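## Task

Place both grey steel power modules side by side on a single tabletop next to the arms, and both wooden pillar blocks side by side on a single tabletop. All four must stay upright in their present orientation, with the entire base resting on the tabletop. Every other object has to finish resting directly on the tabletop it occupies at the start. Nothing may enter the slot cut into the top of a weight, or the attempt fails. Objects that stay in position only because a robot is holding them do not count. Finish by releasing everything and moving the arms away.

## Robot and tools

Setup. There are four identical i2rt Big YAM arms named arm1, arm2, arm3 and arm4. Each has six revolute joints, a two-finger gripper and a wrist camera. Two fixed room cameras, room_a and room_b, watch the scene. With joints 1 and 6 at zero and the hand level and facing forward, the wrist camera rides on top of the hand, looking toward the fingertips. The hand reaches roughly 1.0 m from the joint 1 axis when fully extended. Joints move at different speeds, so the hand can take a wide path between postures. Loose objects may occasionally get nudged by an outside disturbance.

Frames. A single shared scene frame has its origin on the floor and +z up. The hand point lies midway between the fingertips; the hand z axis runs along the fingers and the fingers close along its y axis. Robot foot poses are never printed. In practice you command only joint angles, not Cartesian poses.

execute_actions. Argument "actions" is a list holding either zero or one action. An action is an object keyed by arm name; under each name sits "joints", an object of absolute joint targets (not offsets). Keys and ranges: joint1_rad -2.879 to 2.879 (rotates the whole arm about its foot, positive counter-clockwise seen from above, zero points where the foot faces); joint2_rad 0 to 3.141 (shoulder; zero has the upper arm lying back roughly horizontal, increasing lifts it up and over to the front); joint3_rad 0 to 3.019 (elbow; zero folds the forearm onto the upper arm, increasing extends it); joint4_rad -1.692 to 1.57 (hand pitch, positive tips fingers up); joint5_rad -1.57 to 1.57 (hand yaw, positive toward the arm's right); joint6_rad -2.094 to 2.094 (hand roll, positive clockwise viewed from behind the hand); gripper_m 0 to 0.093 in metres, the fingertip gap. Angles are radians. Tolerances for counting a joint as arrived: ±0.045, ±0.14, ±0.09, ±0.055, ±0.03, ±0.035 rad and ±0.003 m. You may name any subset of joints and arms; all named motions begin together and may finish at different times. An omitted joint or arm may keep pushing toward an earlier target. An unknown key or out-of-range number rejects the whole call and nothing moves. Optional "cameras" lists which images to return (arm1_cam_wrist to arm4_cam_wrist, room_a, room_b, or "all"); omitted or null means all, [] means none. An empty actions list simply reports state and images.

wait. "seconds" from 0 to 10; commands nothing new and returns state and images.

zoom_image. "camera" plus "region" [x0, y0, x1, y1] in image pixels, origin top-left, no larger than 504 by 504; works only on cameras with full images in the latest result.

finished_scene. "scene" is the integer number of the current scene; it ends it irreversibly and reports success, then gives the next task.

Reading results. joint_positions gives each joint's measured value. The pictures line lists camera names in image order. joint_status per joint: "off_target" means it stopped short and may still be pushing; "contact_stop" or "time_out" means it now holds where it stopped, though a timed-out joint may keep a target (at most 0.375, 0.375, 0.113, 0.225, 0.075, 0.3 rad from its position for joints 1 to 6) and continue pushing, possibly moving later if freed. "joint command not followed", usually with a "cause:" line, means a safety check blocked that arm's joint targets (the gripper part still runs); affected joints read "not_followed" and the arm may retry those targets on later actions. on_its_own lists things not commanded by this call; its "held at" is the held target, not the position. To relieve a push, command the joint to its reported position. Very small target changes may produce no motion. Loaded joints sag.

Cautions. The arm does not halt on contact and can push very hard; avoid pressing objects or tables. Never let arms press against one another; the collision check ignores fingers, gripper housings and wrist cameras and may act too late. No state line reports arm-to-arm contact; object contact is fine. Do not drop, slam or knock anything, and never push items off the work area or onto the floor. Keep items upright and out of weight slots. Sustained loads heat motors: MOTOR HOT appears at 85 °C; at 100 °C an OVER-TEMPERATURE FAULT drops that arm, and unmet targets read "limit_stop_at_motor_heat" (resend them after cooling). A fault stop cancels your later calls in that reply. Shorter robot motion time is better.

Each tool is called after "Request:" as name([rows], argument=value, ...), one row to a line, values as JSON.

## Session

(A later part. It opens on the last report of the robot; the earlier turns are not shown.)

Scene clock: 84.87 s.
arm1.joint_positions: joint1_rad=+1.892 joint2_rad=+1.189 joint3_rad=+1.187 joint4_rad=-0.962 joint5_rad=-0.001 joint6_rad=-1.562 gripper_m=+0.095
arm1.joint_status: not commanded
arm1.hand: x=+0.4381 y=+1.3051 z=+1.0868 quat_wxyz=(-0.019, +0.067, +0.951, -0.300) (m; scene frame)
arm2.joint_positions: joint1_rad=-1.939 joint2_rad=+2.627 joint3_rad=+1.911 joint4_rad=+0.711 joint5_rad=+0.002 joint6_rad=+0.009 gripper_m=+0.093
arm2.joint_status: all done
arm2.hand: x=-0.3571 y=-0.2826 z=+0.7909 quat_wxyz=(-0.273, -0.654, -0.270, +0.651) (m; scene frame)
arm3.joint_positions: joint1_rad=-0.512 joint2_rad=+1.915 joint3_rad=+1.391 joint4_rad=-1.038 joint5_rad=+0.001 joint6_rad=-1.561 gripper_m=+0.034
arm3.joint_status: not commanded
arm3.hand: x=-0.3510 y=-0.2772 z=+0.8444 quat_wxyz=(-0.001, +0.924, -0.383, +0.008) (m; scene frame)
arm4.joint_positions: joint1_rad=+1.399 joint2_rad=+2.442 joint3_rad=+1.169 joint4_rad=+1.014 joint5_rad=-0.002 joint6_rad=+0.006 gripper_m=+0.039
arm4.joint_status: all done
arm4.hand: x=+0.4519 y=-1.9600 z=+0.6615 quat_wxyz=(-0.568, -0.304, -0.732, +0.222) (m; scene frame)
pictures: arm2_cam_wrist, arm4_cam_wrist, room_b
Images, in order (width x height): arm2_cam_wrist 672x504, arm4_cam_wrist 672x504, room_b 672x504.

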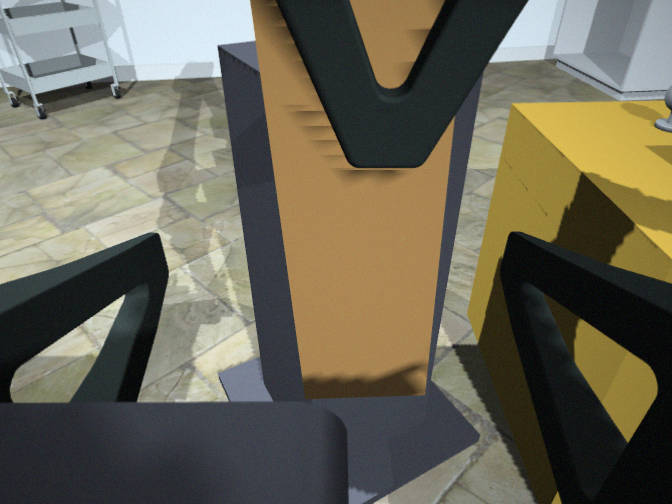

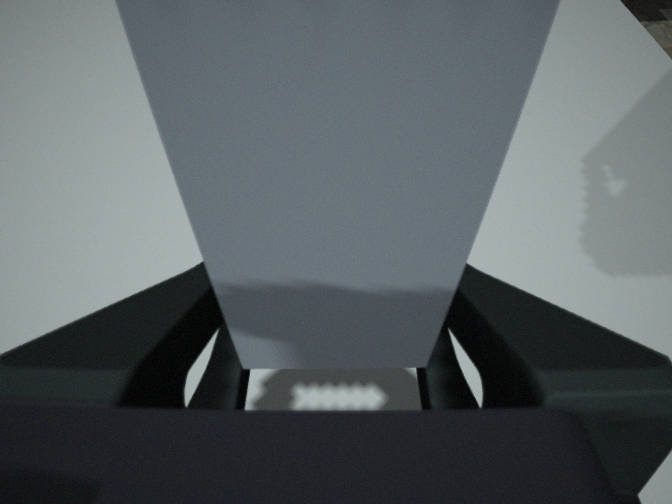

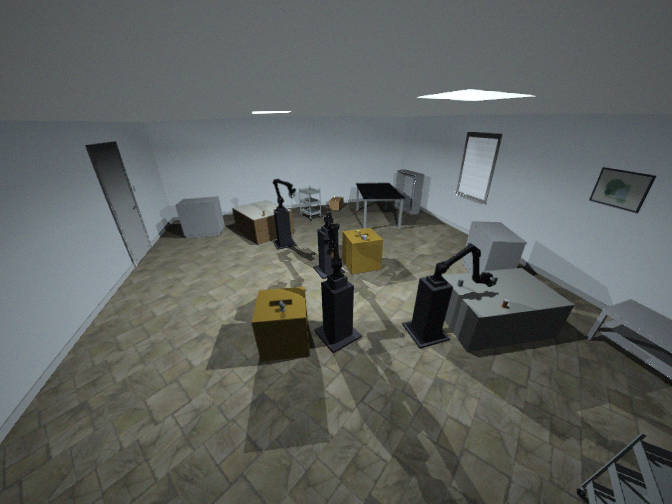

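Request:
execute_actions([
  {"arm4":{"joints":{"joint2_rad":2.59,"joint4_rad":1.18}},"arm2":{"joints":{"joint5_rad":0.03,"gripper_m":0.01}}},
], cameras=[])

Request:
execute_actions([
  {"arm4":{"joints":{"joint2_rad":2.66,"joint4_rad":1.24}},"arm3":{"joints":{"gripper_m":0.055}}},
], cameras=[])

Request:
execute_actions([
  {"arm3":{"joints":{"joint2_rad":1.75,"joint4_rad":-1.1}}},
], cameras=["arm4_cam_wrist","arm2_cam_wrist","room_b"])

Request:
zoom_image(camera="room_b", region=[430, 235, 530, 315])

Scene clock: 92.37 s.
arm1.joint_positions: joint1_rad=+1.892 joint2_rad=+1.189 joint3_rad=+1.187 joint4_rad=-0.962 joint5_rad=-0.001 joint6_rad=-1.562 gripper_m=+0.095
arm1.joint_status: not commanded
arm1.hand: x=+0.4381 y=+1.3051 z=+1.0868 quat_wxyz=(-0.019, +0.067, +0.951, -0.300) (m; scene frame)
arm2.joint_positions: joint1_rad=-1.939 joint2_rad=+2.627 joint3_rad=+1.911 joint4_rad=+0.711 joint5_rad=+0.029 joint6_rad=-0.001 gripper_m=+0.034
arm2.joint_status: gripper_m off_target (ended at +0.034, target +0.010); the others done
arm2.hand: x=-0.3608 y=-0.2789 z=+0.7909 quat_wxyz=(-0.261, -0.657, -0.264, +0.656) (m; scene frame)
arm3.joint_positions: joint1_rad=-0.512 joint2_rad=+1.915 joint3_rad=+1.391 joint4_rad=-1.039 joint5_rad=+0.007 joint6_rad=-1.561 gripper_m=+0.034
arm3.joint_status: not commanded
arm3.hand: x=-0.3504 y=-0.2779 z=+0.8444 quat_wxyz=(+0.000, +0.924, -0.383, +0.010) (m; scene frame)
arm4.joint_positions: joint1_rad=+1.399 joint2_rad=+2.600 joint3_rad=+1.177 joint4_rad=+1.146 joint5_rad=-0.002 joint6_rad=+0.006 gripper_m=+0.039
arm4.joint_status: all done
arm4.hand: x=+0.4305 y=-1.9378 z=+0.5898 quat_wxyz=(-0.561, -0.306, -0.737, +0.220) (m; scene frame)
pictures: none
No camera images: the call's "cameras" was empty. Leave "cameras" out to get every camera's image.

Scene clock: 93.20 s.
arm1.joint_positions: joint1_rad=+1.892 joint2_rad=+1.189 joint3_rad=+1.187 joint4_rad=-0.962 joint5_rad=-0.001 joint6_rad=-1.562 gripper_m=+0.095
arm1.joint_status: not commanded
arm1.hand: x=+0.4381 y=+1.3051 z=+1.0868 quat_wxyz=(-0.019, +0.067, +0.951, -0.300) (m; scene frame)
arm2.joint_positions: joint1_rad=-1.939 joint2_rad=+2.637 joint3_rad=+1.911 joint4_rad=+0.709 joint5_rad=+0.029 joint6_rad=-0.001 gripper_m=+0.034
arm2.joint_status: not commanded
arm2.hand: x=-0.3599 y=-0.2779 z=+0.7809 quat_wxyz=(-0.259, -0.661, -0.266, +0.652) (m; scene frame)
arm3.joint_positions: joint1_rad=-0.512 joint2_rad=+1.915 joint3_rad=+1.391 joint4_rad=-1.039 joint5_rad=+0.004 joint6_rad=-1.562 gripper_m=+0.055
arm3.joint_status: all done
arm3.hand: x=-0.3508 y=-0.2776 z=+0.8444 quat_wxyz=(-0.001, +0.924, -0.382, +0.009) (m; scene frame)
arm4.joint_positions: joint1_rad=+1.399 joint2_rad=+2.648 joint3_rad=+1.177 joint4_rad=+1.204 joint5_rad=-0.002 joint6_rad=+0.006 gripper_m=+0.039
arm4.joint_status: all done
arm4.hand: x=+0.4226 y=-1.9298 z=+0.5727 quat_wxyz=(-0.565, -0.305, -0.734, +0.221) (m; scene frame)
pictures: none
No camera images: the call's "cameras" was empty. Leave "cameras" out to get every camera's image.

Scene clock: 94.23 s.
arm1.joint_positions: joint1_rad=+1.892 joint2_rad=+1.189 joint3_rad=+1.187 joint4_rad=-0.962 joint5_rad=-0.001 joint6_rad=-1.562 gripper_m=+0.095
arm1.joint_status: not commanded
arm1.hand: x=+0.4381 y=+1.3051 z=+1.0868 quat_wxyz=(-0.019, +0.067, +0.951, -0.300) (m; scene frame)
arm2.joint_positions: joint1_rad=-1.939 joint2_rad=+2.640 joint3_rad=+1.911 joint4_rad=+0.709 joint5_rad=+0.029 joint6_rad=-0.001 gripper_m=+0.034
arm2.joint_status: not commanded
arm2.hand: x=-0.3596 y=-0.2776 z=+0.7780 quat_wxyz=(-0.258, -0.662, -0.267, +0.651) (m; scene frame)
arm3.joint_positions: joint1_rad=-0.512 joint2_rad=+1.735 joint3_rad=+1.388 joint4_rad=-1.088 joint5_rad=+0.004 joint6_rad=-1.562 gripper_m=+0.055
arm3.joint_status: all done
arm3.hand: x=-0.3537 y=-0.2790 z=+0.9364 quat_wxyz=(-0.059, +0.922, -0.381, +0.033) (m; scene frame)
arm4.joint_positions: joint1_rad=+1.399 joint2_rad=+2.648 joint3_rad=+1.177 joint4_rad=+1.204 joint5_rad=-0.002 joint6_rad=+0.006 gripper_m=+0.039
arm4.joint_status: not commanded
arm4.hand: x=+0.4226 y=-1.9298 z=+0.5727 quat_wxyz=(-0.565, -0.305, -0.734, +0.221) (m; scene frame)
pictures: arm2_cam_wrist, arm4_cam_wrist, room_b
Images, in order (width x height): arm2_cam_wrist 672x504, arm4_cam_wrist 672x504, room_b 672x504.

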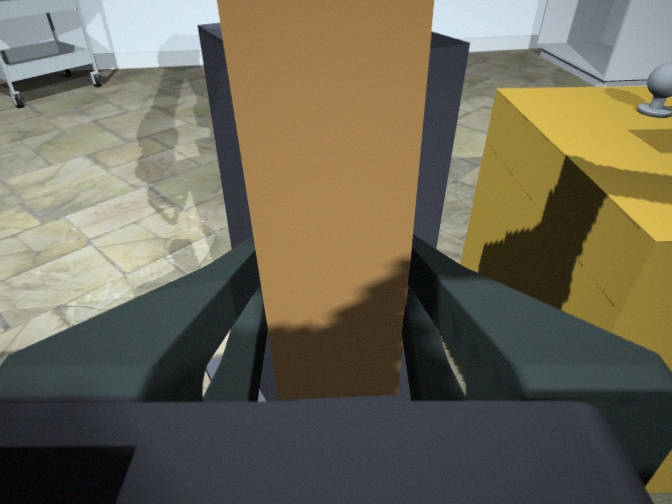

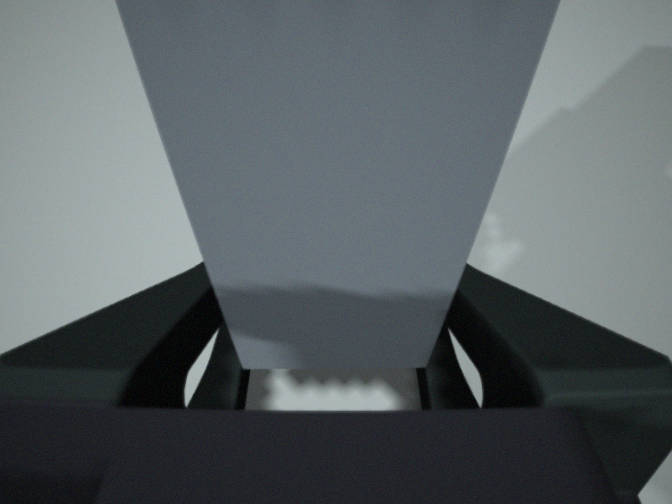

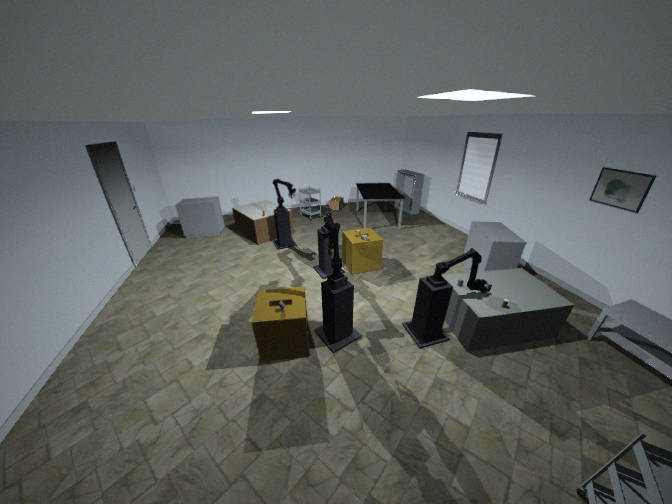

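Region (430, 235, 530, 315) of room_b's 672x504 image, scaled by 5.040, with more detail than that image has; it fills the top 403 rows of this view, and the rest is white.

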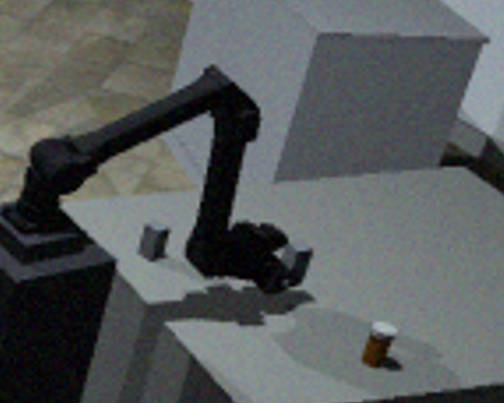

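Request:
execute_actions([
  {"arm4":{"joints":{"joint2_rad":2.73,"joint4_rad":1.29}},"arm3":{"joints":{"joint2_rad":1.2}},"arm2":{"joints":{"joint1_rad":1.82,"joint2_rad":2.36,"joint3_rad":1.31,"joint4_rad":1.1}},"arm1":{"joints":{"joint2_rad":2.04,"joint3_rad":1.97,"joint4_rad":-1.47,"gripper_m":0.07}}},
], cameras=["arm4_cam_wrist","arm2_cam_wrist","arm1_cam_wrist"])

Scene clock: 103.23 s.
arm1.joint_positions: joint1_rad=+1.892 joint2_rad=+2.032 joint3_rad=+1.930 joint4_rad=-1.458 joint5_rad=-0.001 joint6_rad=-1.563 gripper_m=+0.070
arm1.joint_status: all done
arm1.hand: x=+0.4156 y=+1.1382 z=+0.9377 quat_wxyz=(-0.001, +0.070, +0.998, -0.007) (m; scene frame)
arm2.joint_positions: joint1_rad=+1.830 joint2_rad=+2.389 joint3_rad=+1.313 joint4_rad=+1.076 joint5_rad=+0.029 joint6_rad=-0.001 gripper_m=+0.034
arm2.joint_status: all done
arm2.hand: x=+0.4135 y=+1.1322 z=+0.7872 quat_wxyz=(-0.543, +0.451, -0.544, -0.453) (m; scene frame)
arm3.joint_positions: joint1_rad=-0.512 joint2_rad=+1.199 joint3_rad=+1.381 joint4_rad=-1.089 joint5_rad=+0.004 joint6_rad=-1.562 gripper_m=+0.055
arm3.joint_status: all done
arm3.hand: x=-0.4039 y=-0.3253 z=+1.2002 quat_wxyz=(-0.299, +0.874, -0.360, +0.129) (m; scene frame)
arm4.joint_positions: joint1_rad=+1.399 joint2_rad=+2.724 joint3_rad=+1.177 joint4_rad=+1.254 joint5_rad=-0.002 joint6_rad=+0.006 gripper_m=+0.039
arm4.joint_status: all done
arm4.hand: x=+0.4066 y=-1.9134 z=+0.5363 quat_wxyz=(-0.555, -0.308, -0.741, +0.217) (m; scene frame)
pictures: arm1_cam_wrist, arm2_cam_wrist, arm4_cam_wrist
Images, in order (width x height): arm1_cam_wrist 672x504, arm2_cam_wrist 672x504, arm4_cam_wrist 672x504.

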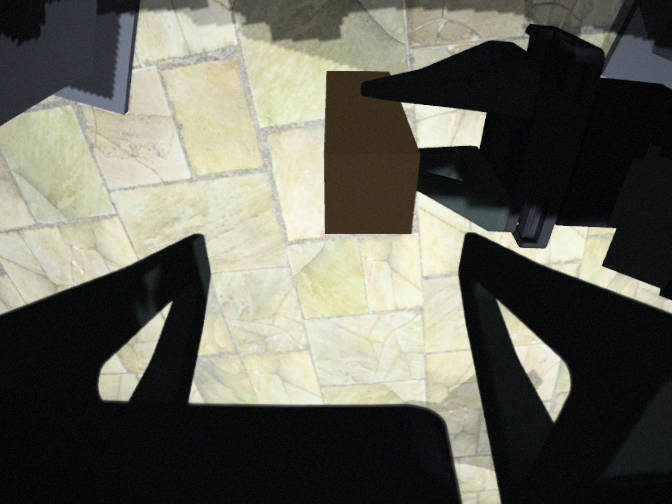

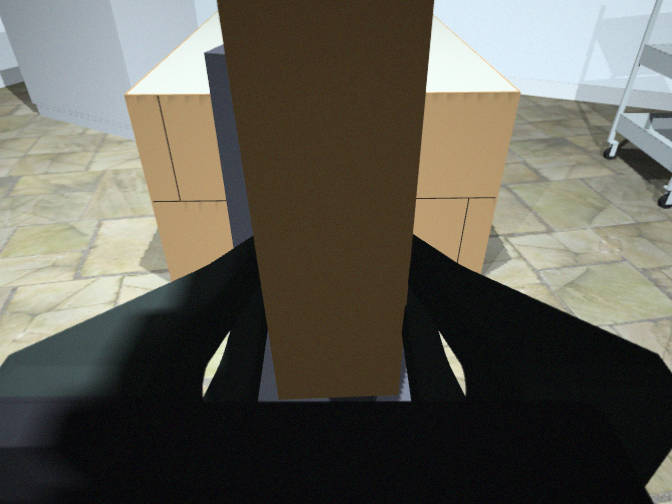

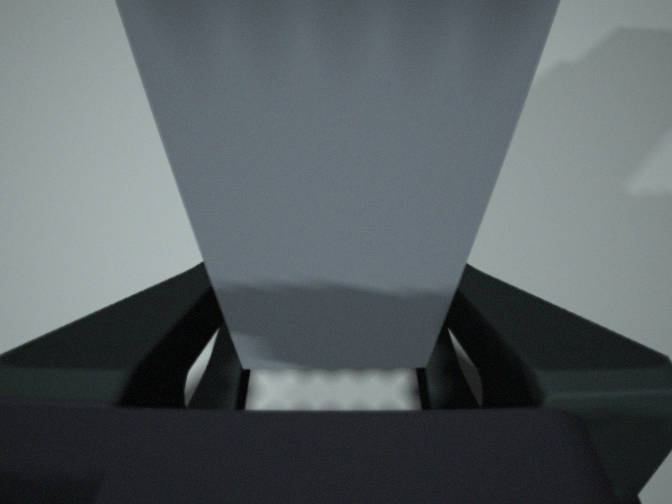

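Request:
execute_actions([
  {"arm4":{"joints":{"joint2_rad":2.77,"joint4_rad":1.33}},"arm1":{"joints":{"joint1_rad":1.862,"joint2_rad":2.13,"joint3_rad":1.845,"joint4_rad":-1.27}}},
], cameras=["arm4_cam_wrist","arm2_cam_wrist","arm1_cam_wrist"])

Scene clock: 109.33 s.
arm1.joint_positions: joint1_rad=+1.862 joint2_rad=+2.116 joint3_rad=+1.841 joint4_rad=-1.283 joint5_rad=-0.001 joint6_rad=-1.563 gripper_m=+0.070
arm1.joint_status: all done
arm1.hand: x=+0.3949 y=+1.1278 z=+0.8527 quat_wxyz=(-0.001, +0.084, +0.996, -0.008) (m; scene frame)
arm2.joint_positions: joint1_rad=+1.830 joint2_rad=+2.389 joint3_rad=+1.313 joint4_rad=+1.076 joint5_rad=+0.029 joint6_rad=-0.001 gripper_m=+0.034
arm2.joint_status: not commanded
arm2.hand: x=+0.4135 y=+1.1322 z=+0.7872 quat_wxyz=(-0.543, +0.451, -0.544, -0.453) (m; scene frame)
arm3.joint_positions: joint1_rad=-0.512 joint2_rad=+1.199 joint3_rad=+1.381 joint4_rad=-1.089 joint5_rad=+0.004 joint6_rad=-1.562 gripper_m=+0.055
arm3.joint_status: not commanded
arm3.hand: x=-0.4039 y=-0.3253 z=+1.2002 quat_wxyz=(-0.299, +0.874, -0.360, +0.129) (m; scene frame)
arm4.joint_positions: joint1_rad=+1.399 joint2_rad=+2.753 joint3_rad=+1.177 joint4_rad=+1.293 joint5_rad=-0.002 joint6_rad=+0.006 gripper_m=+0.039
arm4.joint_status: all done
arm4.hand: x=+0.4012 y=-1.9080 z=+0.5280 quat_wxyz=(-0.559, -0.307, -0.739, +0.219) (m; scene frame)
pictures: arm1_cam_wrist, arm2_cam_wrist, arm4_cam_wrist
Images, in order (width x height): arm1_cam_wrist 672x504, arm2_cam_wrist 672x504, arm4_cam_wrist 672x504.

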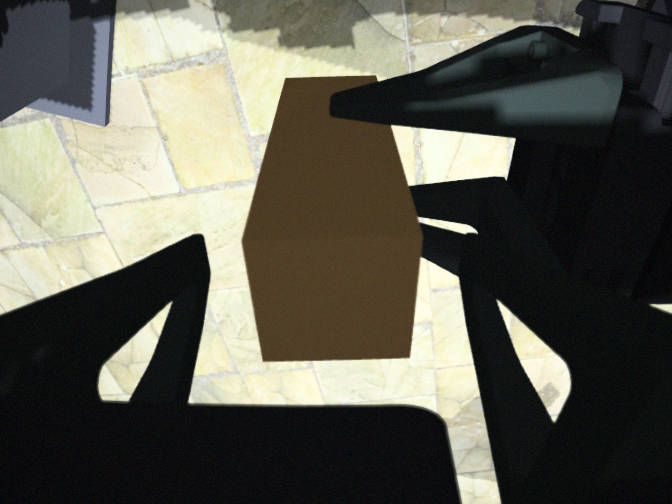

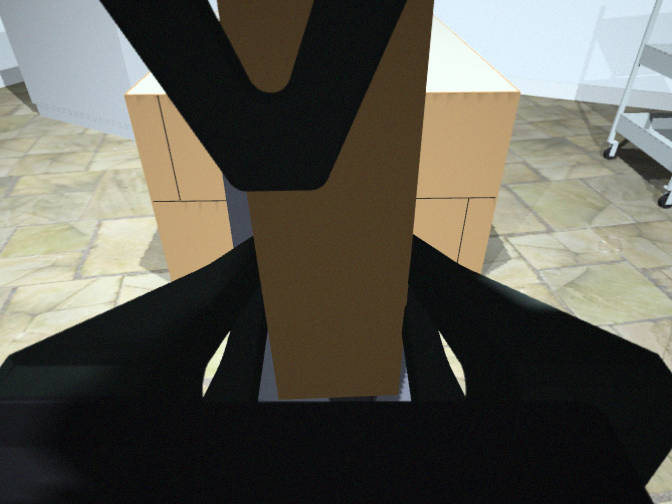

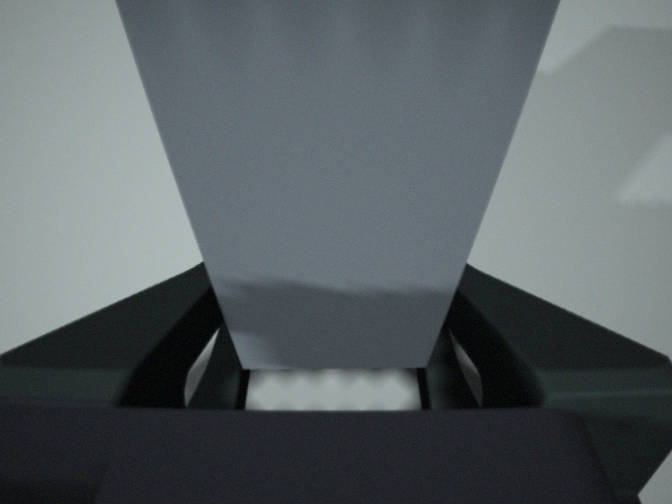

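Request:
execute_actions([
  {"arm4":{"joints":{"joint2_rad":2.8}},"arm1":{"joints":{"joint1_rad":1.882,"gripper_m":0.01}}},
], cameras=["arm4_cam_wrist","arm2_cam_wrist"])

Scene clock: 114.30 s.
arm1.joint_positions: joint1_rad=+1.870 joint2_rad=+2.116 joint3_rad=+1.841 joint4_rad=-1.283 joint5_rad=+0.000 joint6_rad=-1.564 gripper_m=+0.034
arm1.joint_status: gripper_m off_target (ended at +0.034, target +0.010); the others done
arm1.hand: x=+0.3997 y=+1.1270 z=+0.8527 quat_wxyz=(-0.002, +0.080, +0.997, -0.008) (m; scene frame)
arm2.joint_positions: joint1_rad=+1.827 joint2_rad=+2.389 joint3_rad=+1.313 joint4_rad=+1.077 joint5_rad=+0.031 joint6_rad=-0.001 gripper_m=+0.034
arm2.joint_status: not commanded
arm2.hand: x=+0.4160 y=+1.1317 z=+0.7876 quat_wxyz=(-0.545, +0.450, -0.545, -0.452) (m; scene frame)
arm3.joint_positions: joint1_rad=-0.512 joint2_rad=+1.199 joint3_rad=+1.381 joint4_rad=-1.089 joint5_rad=+0.004 joint6_rad=-1.562 gripper_m=+0.055
arm3.joint_status: not commanded
arm3.hand: x=-0.4039 y=-0.3253 z=+1.2002 quat_wxyz=(-0.299, +0.874, -0.360, +0.129) (m; scene frame)
arm4.joint_positions: joint1_rad=+1.399 joint2_rad=+2.760 joint3_rad=+1.178 joint4_rad=+1.306 joint5_rad=-0.001 joint6_rad=+0.002 gripper_m=+0.039
arm4.joint_status: all done
arm4.hand: x=+0.4001 y=-1.9071 z=+0.5269 quat_wxyz=(-0.561, -0.304, -0.737, +0.221) (m; scene frame)
pictures: arm2_cam_wrist, arm4_cam_wrist
Images, in order (width x height): arm2_cam_wrist 672x504, arm4_cam_wrist 672x504.

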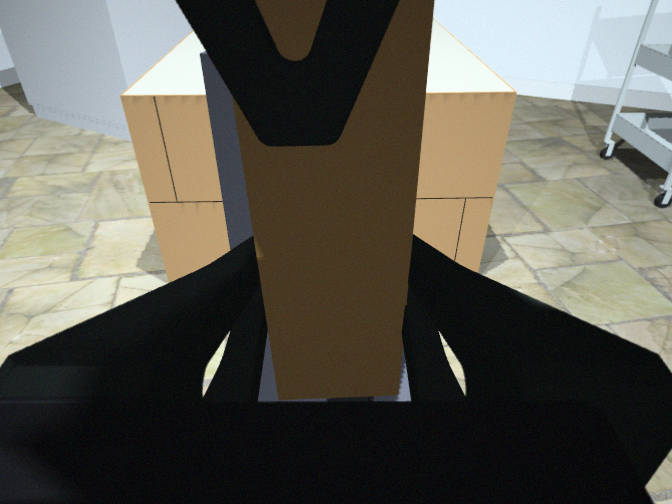

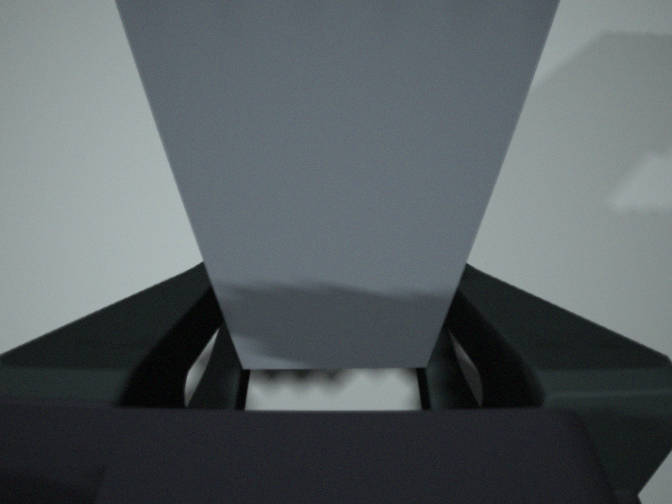

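Request:
execute_actions([
  {"arm4":{"joints":{"joint2_rad":2.72,"joint4_rad":1.2}},"arm2":{"joints":{"gripper_m":0.093}}},
], cameras=[])

Request:
execute_actions([
  {"arm4":{"joints":{"gripper_m":0.093}},"arm2":{"joints":{"joint2_rad":2.25,"joint3_rad":0.85,"joint4_rad":1.3}}},
], cameras=["arm4_cam_wrist"])

Request:
execute_actions([
  {"arm4":{"joints":{"joint2_rad":2.55,"joint3_rad":0.78,"joint4_rad":1.45}},"arm1":{"joints":{"joint1_rad":-0.78,"joint6_rad":0}}},
], cameras=["arm4_cam_wrist","arm1_cam_wrist","room_a"])

Scene clock: 128.40 s.
arm1.joint_positions: joint1_rad=+1.875 joint2_rad=+2.116 joint3_rad=+1.841 joint4_rad=-1.283 joint5_rad=+0.000 joint6_rad=-1.564 gripper_m=+0.034
arm1.joint_status: not commanded
arm1.hand: x=+0.4024 y=+1.1265 z=+0.8527 quat_wxyz=(-0.002, +0.078, +0.997, -0.008) (m; scene frame)
arm2.joint_positions: joint1_rad=+1.827 joint2_rad=+2.386 joint3_rad=+1.313 joint4_rad=+1.081 joint5_rad=+0.031 joint6_rad=-0.001 gripper_m=+0.093
arm2.joint_status: all done
arm2.hand: x=+0.4160 y=+1.1320 z=+0.7900 quat_wxyz=(-0.546, +0.448, -0.543, -0.454) (m; scene frame)
arm3.joint_positions: joint1_rad=-0.512 joint2_rad=+1.199 joint3_rad=+1.381 joint4_rad=-1.089 joint5_rad=+0.004 joint6_rad=-1.562 gripper_m=+0.055
arm3.joint_status: not commanded
arm3.hand: x=-0.4039 y=-0.3253 z=+1.2002 quat_wxyz=(-0.299, +0.874, -0.360, +0.129) (m; scene frame)
arm4.joint_positions: joint1_rad=+1.399 joint2_rad=+2.733 joint3_rad=+1.178 joint4_rad=+1.220 joint5_rad=-0.001 joint6_rad=+0.000 gripper_m=+0.039
arm4.joint_status: all done
arm4.hand: x=+0.4027 y=-1.9096 z=+0.5231 quat_wxyz=(-0.539, -0.310, -0.754, +0.213) (m; scene frame)
pictures: none
No camera images: the call's "cameras" was empty. Leave "cameras" out to get every camera's image.

Scene clock: 129.63 s.
arm1.joint_positions: joint1_rad=+1.875 joint2_rad=+2.116 joint3_rad=+1.841 joint4_rad=-1.283 joint5_rad=+0.000 joint6_rad=-1.564 gripper_m=+0.034
arm1.joint_status: not commanded
arm1.hand: x=+0.4024 y=+1.1265 z=+0.8527 quat_wxyz=(-0.002, +0.078, +0.997, -0.008) (m; scene frame)
arm2.joint_positions: joint1_rad=+1.827 joint2_rad=+2.260 joint3_rad=+0.849 joint4_rad=+1.285 joint5_rad=+0.031 joint6_rad=-0.001 gripper_m=+0.093
arm2.joint_status: all done
arm2.hand: x=+0.3921 y=+0.9814 z=+0.7545 quat_wxyz=(-0.509, +0.479, -0.578, -0.422) (m; scene frame)
arm3.joint_positions: joint1_rad=-0.512 joint2_rad=+1.199 joint3_rad=+1.381 joint4_rad=-1.089 joint5_rad=+0.004 joint6_rad=-1.562 gripper_m=+0.055
arm3.joint_status: not commanded
arm3.hand: x=-0.4039 y=-0.3253 z=+1.2002 quat_wxyz=(-0.299, +0.874, -0.360, +0.129) (m; scene frame)
arm4.joint_positions: joint1_rad=+1.399 joint2_rad=+2.732 joint3_rad=+1.178 joint4_rad=+1.220 joint5_rad=-0.001 joint6_rad=+0.000 gripper_m=+0.093
arm4.joint_status: all done
arm4.hand: x=+0.4029 y=-1.9098 z=+0.5236 quat_wxyz=(-0.539, -0.310, -0.754, +0.213) (m; scene frame)
pictures: arm4_cam_wrist
Images, in order (width x height): arm4_cam_wrist 672x504.

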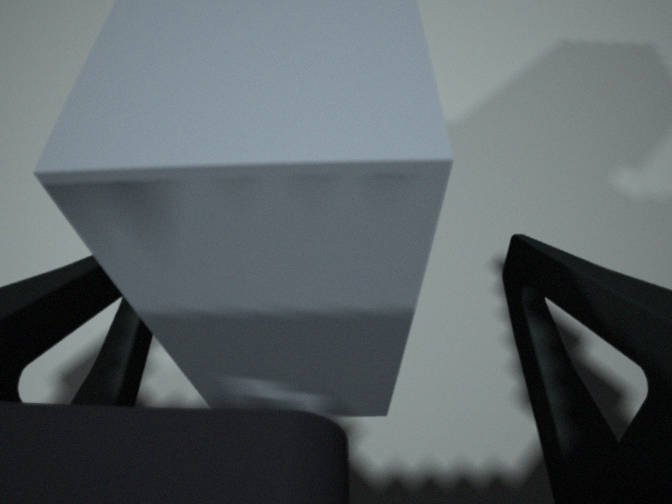

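Scene clock: 132.27 s.
arm1.joint_positions: joint1_rad=-0.779 joint2_rad=+2.116 joint3_rad=+1.841 joint4_rad=-1.267 joint5_rad=+0.002 joint6_rad=-0.007 gripper_m=+0.035
arm1.joint_status: all done
arm1.hand: x=+0.2839 y=+2.3804 z=+0.8491 quat_wxyz=(-0.007, +0.818, -0.575, -0.011) (m; scene frame)
arm2.joint_positions: joint1_rad=+1.827 joint2_rad=+2.260 joint3_rad=+0.849 joint4_rad=+1.285 joint5_rad=+0.031 joint6_rad=-0.001 gripper_m=+0.093
arm2.joint_status: not commanded
arm2.hand: x=+0.3921 y=+0.9814 z=+0.7545 quat_wxyz=(-0.509, +0.479, -0.578, -0.422) (m; scene frame)
arm3.joint_positions: joint1_rad=-0.512 joint2_rad=+1.199 joint3_rad=+1.381 joint4_rad=-1.089 joint5_rad=+0.004 joint6_rad=-1.562 gripper_m=+0.055
arm3.joint_status: not commanded
arm3.hand: x=-0.4039 y=-0.3253 z=+1.2002 quat_wxyz=(-0.299, +0.874, -0.360, +0.129) (m; scene frame)
arm4.joint_positions: joint1_rad=+1.399 joint2_rad=+2.528 joint3_rad=+0.777 joint4_rad=+1.426 joint5_rad=-0.001 joint6_rad=+0.000 gripper_m=+0.093
arm4.joint_status: all done
arm4.hand: x=+0.3308 y=-1.8411 z=+0.6061 quat_wxyz=(-0.543, -0.309, -0.751, +0.214) (m; scene frame)
pictures: arm1_cam_wrist, arm4_cam_wrist, room_a
Images, in order (width x height): arm1_cam_wrist 672x504, arm4_cam_wrist 672x504, room_a 672x504.

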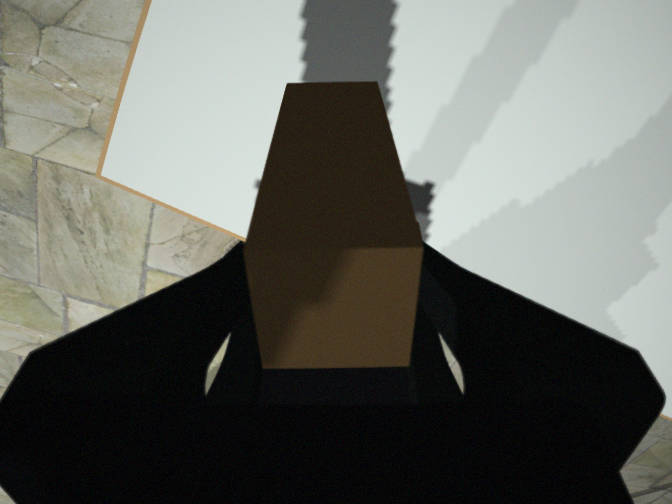

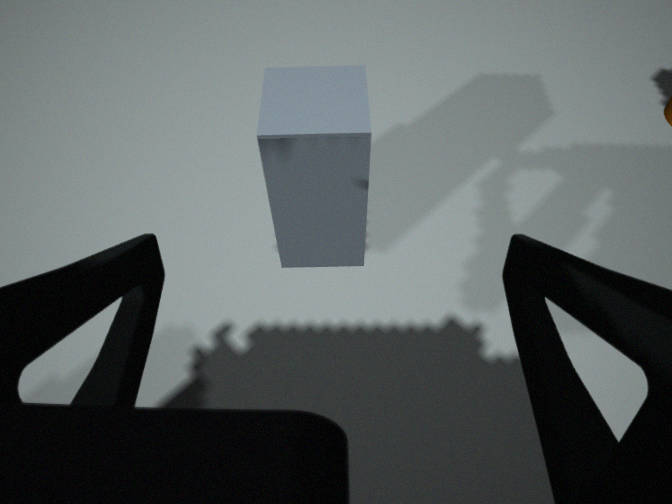

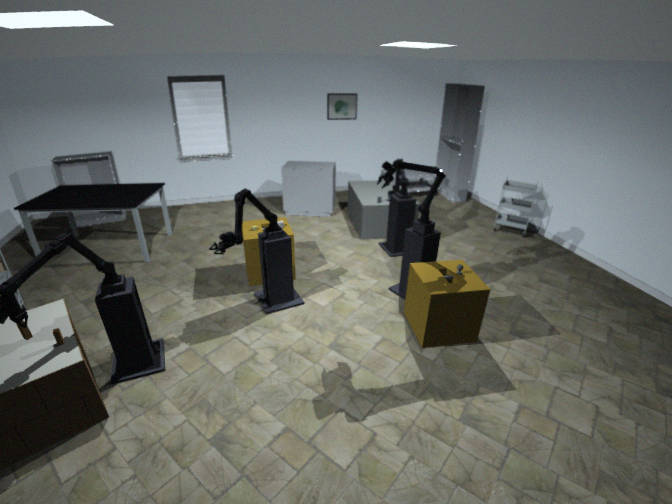

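Request:
execute_actions([
  {"arm1":{"joints":{"joint2_rad":2.39,"joint4_rad":-0.99}},"arm4":{"joints":{"joint2_rad":1.8,"joint4_rad":0.7}}},
], cameras=["arm1_cam_wrist","room_a"])

Request:
zoom_image(camera="room_a", region=[0, 290, 120, 400])

Scene clock: 140.00 s.
arm1.joint_positions: joint1_rad=-0.779 joint2_rad=+2.409 joint3_rad=+1.823 joint4_rad=-1.002 joint5_rad=+0.002 joint6_rad=-0.007 gripper_m=+0.035
arm1.joint_status: all done
arm1.hand: x=+0.2794 y=+2.3911 z=+0.6557 quat_wxyz=(+0.006, +0.818, -0.575, +0.007) (m; scene frame)
arm2.joint_positions: joint1_rad=+1.827 joint2_rad=+2.260 joint3_rad=+0.849 joint4_rad=+1.285 joint5_rad=+0.031 joint6_rad=-0.001 gripper_m=+0.093
arm2.joint_status: not commanded
arm2.hand: x=+0.3921 y=+0.9814 z=+0.7545 quat_wxyz=(-0.509, +0.479, -0.578, -0.422) (m; scene frame)
arm3.joint_positions: joint1_rad=-0.512 joint2_rad=+1.199 joint3_rad=+1.381 joint4_rad=-1.089 joint5_rad=+0.004 joint6_rad=-1.562 gripper_m=+0.055
arm3.joint_status: not commanded
arm3.hand: x=-0.4039 y=-0.3253 z=+1.2002 quat_wxyz=(-0.299, +0.874, -0.360, +0.129) (m; scene frame)
arm4.joint_positions: joint1_rad=+1.399 joint2_rad=+1.793 joint3_rad=+0.777 joint4_rad=+0.722 joint5_rad=-0.001 joint6_rad=+0.000 gripper_m=+0.093
arm4.joint_status: all done
arm4.hand: x=+0.3807 y=-1.8946 z=+0.8567 quat_wxyz=(-0.555, -0.306, -0.742, +0.219) (m; scene frame)
pictures: arm1_cam_wrist, room_a
Images, in order (width x height): arm1_cam_wrist 672x504, room_a 672x504.

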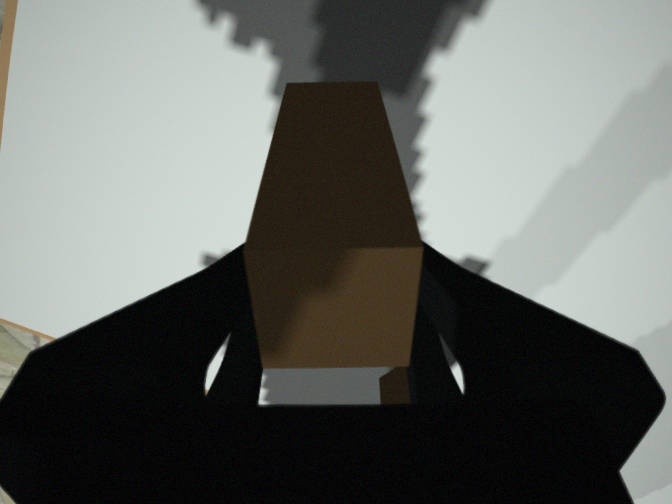

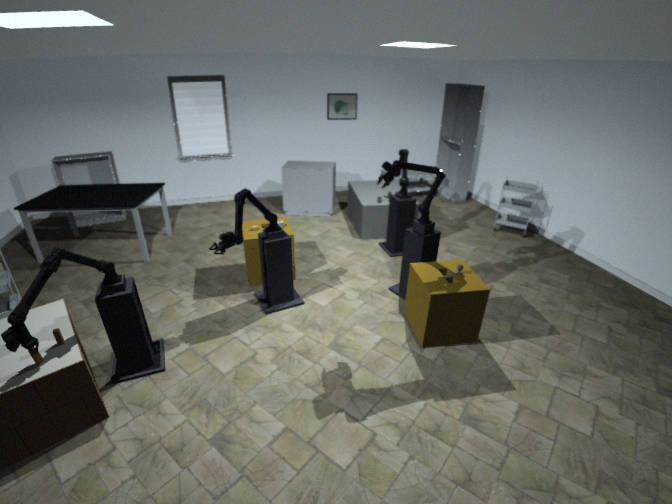

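Region (0, 290, 120, 400) of room_a's 672x504 image, scaled by 4.200, with more detail than that image has; it fills the top 462 rows of this view, and the rest is white.

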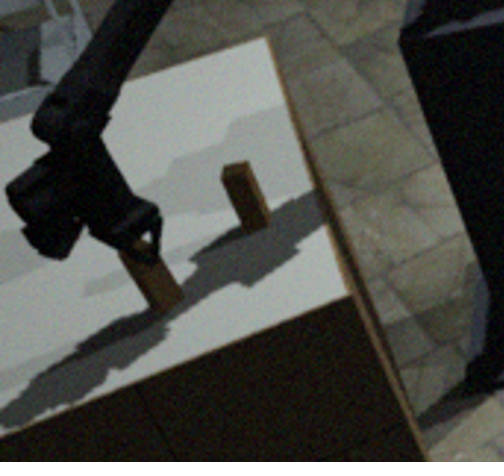

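Close; a little more.

Request:
execute_actions([
  {"arm1":{"joints":{"joint2_rad":2.44,"joint4_rad":-0.94}}},
], cameras=["arm1_cam_wrist"])

Scene clock: 143.20 s.
arm1.joint_positions: joint1_rad=-0.779 joint2_rad=+2.409 joint3_rad=+1.823 joint4_rad=-0.954 joint5_rad=+0.002 joint6_rad=-0.007 gripper_m=+0.035
arm1.joint_status: all done
arm1.hand: x=+0.2755 y=+2.4022 z=+0.6557 quat_wxyz=(-0.008, +0.818, -0.575, -0.012) (m; scene frame)
arm2.joint_positions: joint1_rad=+1.827 joint2_rad=+2.260 joint3_rad=+0.849 joint4_rad=+1.285 joint5_rad=+0.031 joint6_rad=-0.001 gripper_m=+0.093
arm2.joint_status: not commanded
arm2.hand: x=+0.3921 y=+0.9814 z=+0.7545 quat_wxyz=(-0.509, +0.479, -0.578, -0.422) (m; scene frame)
arm3.joint_positions: joint1_rad=-0.512 joint2_rad=+1.199 joint3_rad=+1.381 joint4_rad=-1.089 joint5_rad=+0.004 joint6_rad=-1.562 gripper_m=+0.055
arm3.joint_status: not commanded
arm3.hand: x=-0.4039 y=-0.3253 z=+1.2002 quat_wxyz=(-0.299, +0.874, -0.360, +0.129) (m; scene frame)
arm4.joint_positions: joint1_rad=+1.399 joint2_rad=+1.793 joint3_rad=+0.777 joint4_rad=+0.722 joint5_rad=-0.001 joint6_rad=+0.000 gripper_m=+0.093
arm4.joint_status: not commanded
arm4.hand: x=+0.3807 y=-1.8946 z=+0.8567 quat_wxyz=(-0.555, -0.306, -0.742, +0.219) (m; scene frame)
pictures: arm1_cam_wrist
Images, in order (width x height): arm1_cam_wrist 672x504.

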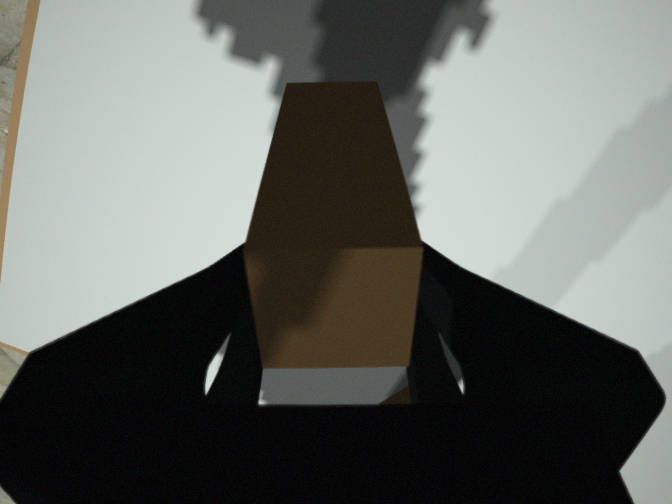

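Request:
execute_actions([
  {"arm1":{"joints":{"joint2_rad":2.475}}},
], cameras=["arm1_cam_wrist"])

Scene clock: 146.27 s.
arm1.joint_positions: joint1_rad=-0.779 joint2_rad=+2.430 joint3_rad=+1.826 joint4_rad=-0.949 joint5_rad=+0.002 joint6_rad=-0.007 gripper_m=+0.035
arm1.joint_status: all done
arm1.hand: x=+0.2764 y=+2.3995 z=+0.6431 quat_wxyz=(-0.004, +0.818, -0.575, -0.007) (m; scene frame)
arm2.joint_positions: joint1_rad=+1.827 joint2_rad=+2.260 joint3_rad=+0.849 joint4_rad=+1.285 joint5_rad=+0.031 joint6_rad=-0.001 gripper_m=+0.093
arm2.joint_status: not commanded
arm2.hand: x=+0.3921 y=+0.9814 z=+0.7545 quat_wxyz=(-0.509, +0.479, -0.578, -0.422) (m; scene frame)
arm3.joint_positions: joint1_rad=-0.512 joint2_rad=+1.199 joint3_rad=+1.381 joint4_rad=-1.089 joint5_rad=+0.004 joint6_rad=-1.562 gripper_m=+0.055
arm3.joint_status: not commanded
arm3.hand: x=-0.4039 y=-0.3253 z=+1.2002 quat_wxyz=(-0.299, +0.874, -0.360, +0.129) (m; scene frame)
arm4.joint_positions: joint1_rad=+1.399 joint2_rad=+1.793 joint3_rad=+0.777 joint4_rad=+0.722 joint5_rad=-0.001 joint6_rad=+0.000 gripper_m=+0.093
arm4.joint_status: not commanded
arm4.hand: x=+0.3807 y=-1.8946 z=+0.8567 quat_wxyz=(-0.555, -0.306, -0.742, +0.219) (m; scene frame)
pictures: arm1_cam_wrist
Images, in order (width x height): arm1_cam_wrist 672x504.

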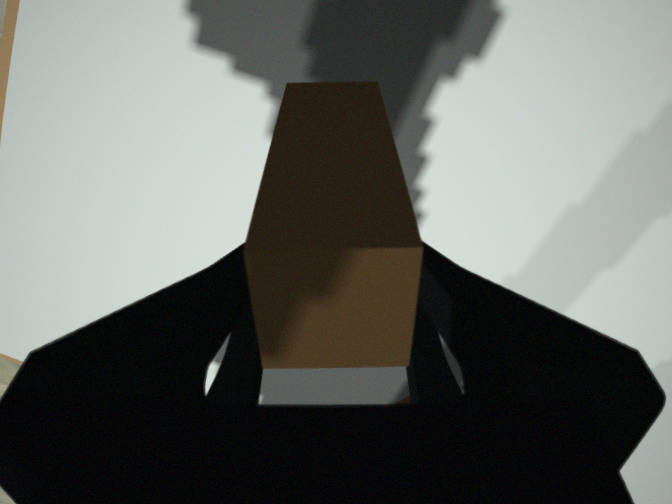

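Contact.

Request:
execute_actions([
  {"arm1":{"joints":{"joint2_rad":2.43,"gripper_m":0.093}}},
], cameras=[])

Request:
execute_actions([
  {"arm1":{"joints":{"joint2_rad":2.15,"joint4_rad":-1.2}}},
], cameras=["arm1_cam_wrist","room_a"])

Scene clock: 150.83 s.
arm1.joint_positions: joint1_rad=-0.779 joint2_rad=+2.430 joint3_rad=+1.826 joint4_rad=-0.949 joint5_rad=+0.002 joint6_rad=-0.006 gripper_m=+0.093
arm1.joint_status: all done
arm1.hand: x=+0.2764 y=+2.3995 z=+0.6431 quat_wxyz=(-0.004, +0.818, -0.575, -0.007) (m; scene frame)
arm2.joint_positions: joint1_rad=+1.827 joint2_rad=+2.260 joint3_rad=+0.849 joint4_rad=+1.285 joint5_rad=+0.031 joint6_rad=-0.001 gripper_m=+0.093
arm2.joint_status: not commanded
arm2.hand: x=+0.3921 y=+0.9814 z=+0.7545 quat_wxyz=(-0.509, +0.479, -0.578, -0.422) (m; scene frame)
arm3.joint_positions: joint1_rad=-0.512 joint2_rad=+1.199 joint3_rad=+1.381 joint4_rad=-1.089 joint5_rad=+0.004 joint6_rad=-1.562 gripper_m=+0.055
arm3.joint_status: not commanded
arm3.hand: x=-0.4039 y=-0.3253 z=+1.2002 quat_wxyz=(-0.299, +0.874, -0.360, +0.129) (m; scene frame)
arm4.joint_positions: joint1_rad=+1.399 joint2_rad=+1.793 joint3_rad=+0.777 joint4_rad=+0.722 joint5_rad=-0.001 joint6_rad=+0.000 gripper_m=+0.093
arm4.joint_status: not commanded
arm4.hand: x=+0.3807 y=-1.8946 z=+0.8567 quat_wxyz=(-0.555, -0.306, -0.742, +0.219) (m; scene frame)
pictures: none
No camera images: the call's "cameras" was empty. Leave "cameras" out to get every camera's image.

Scene clock: 152.17 s.
arm1.joint_positions: joint1_rad=-0.779 joint2_rad=+2.112 joint3_rad=+1.838 joint4_rad=-1.186 joint5_rad=+0.002 joint6_rad=-0.006 gripper_m=+0.093
arm1.joint_status: all done
arm1.hand: x=+0.2776 y=+2.3984 z=+0.8516 quat_wxyz=(-0.031, +0.817, -0.575, -0.044) (m; scene frame)
arm2.joint_positions: joint1_rad=+1.827 joint2_rad=+2.260 joint3_rad=+0.849 joint4_rad=+1.285 joint5_rad=+0.031 joint6_rad=-0.001 gripper_m=+0.093
arm2.joint_status: not commanded
arm2.hand: x=+0.3921 y=+0.9814 z=+0.7545 quat_wxyz=(-0.509, +0.479, -0.578, -0.422) (m; scene frame)
arm3.joint_positions: joint1_rad=-0.512 joint2_rad=+1.199 joint3_rad=+1.381 joint4_rad=-1.089 joint5_rad=+0.004 joint6_rad=-1.562 gripper_m=+0.055
arm3.joint_status: not commanded
arm3.hand: x=-0.4039 y=-0.3253 z=+1.2002 quat_wxyz=(-0.299, +0.874, -0.360, +0.129) (m; scene frame)
arm4.joint_positions: joint1_rad=+1.399 joint2_rad=+1.793 joint3_rad=+0.777 joint4_rad=+0.722 joint5_rad=-0.001 joint6_rad=+0.000 gripper_m=+0.093
arm4.joint_status: not commanded
arm4.hand: x=+0.3807 y=-1.8946 z=+0.8567 quat_wxyz=(-0.555, -0.306, -0.742, +0.219) (m; scene frame)
pictures: arm1_cam_wrist, room_a
Images, in order (width x height): arm1_cam_wrist 672x504, room_a 672x504.

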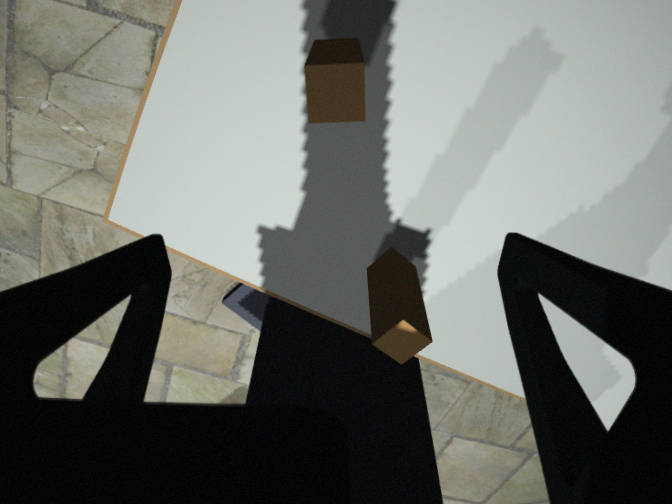

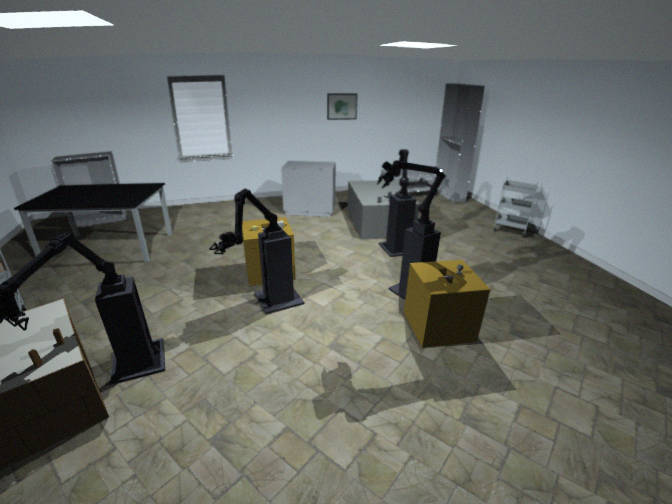

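Request:
finished_scene(scene=2)

The scene is finished: the task was done.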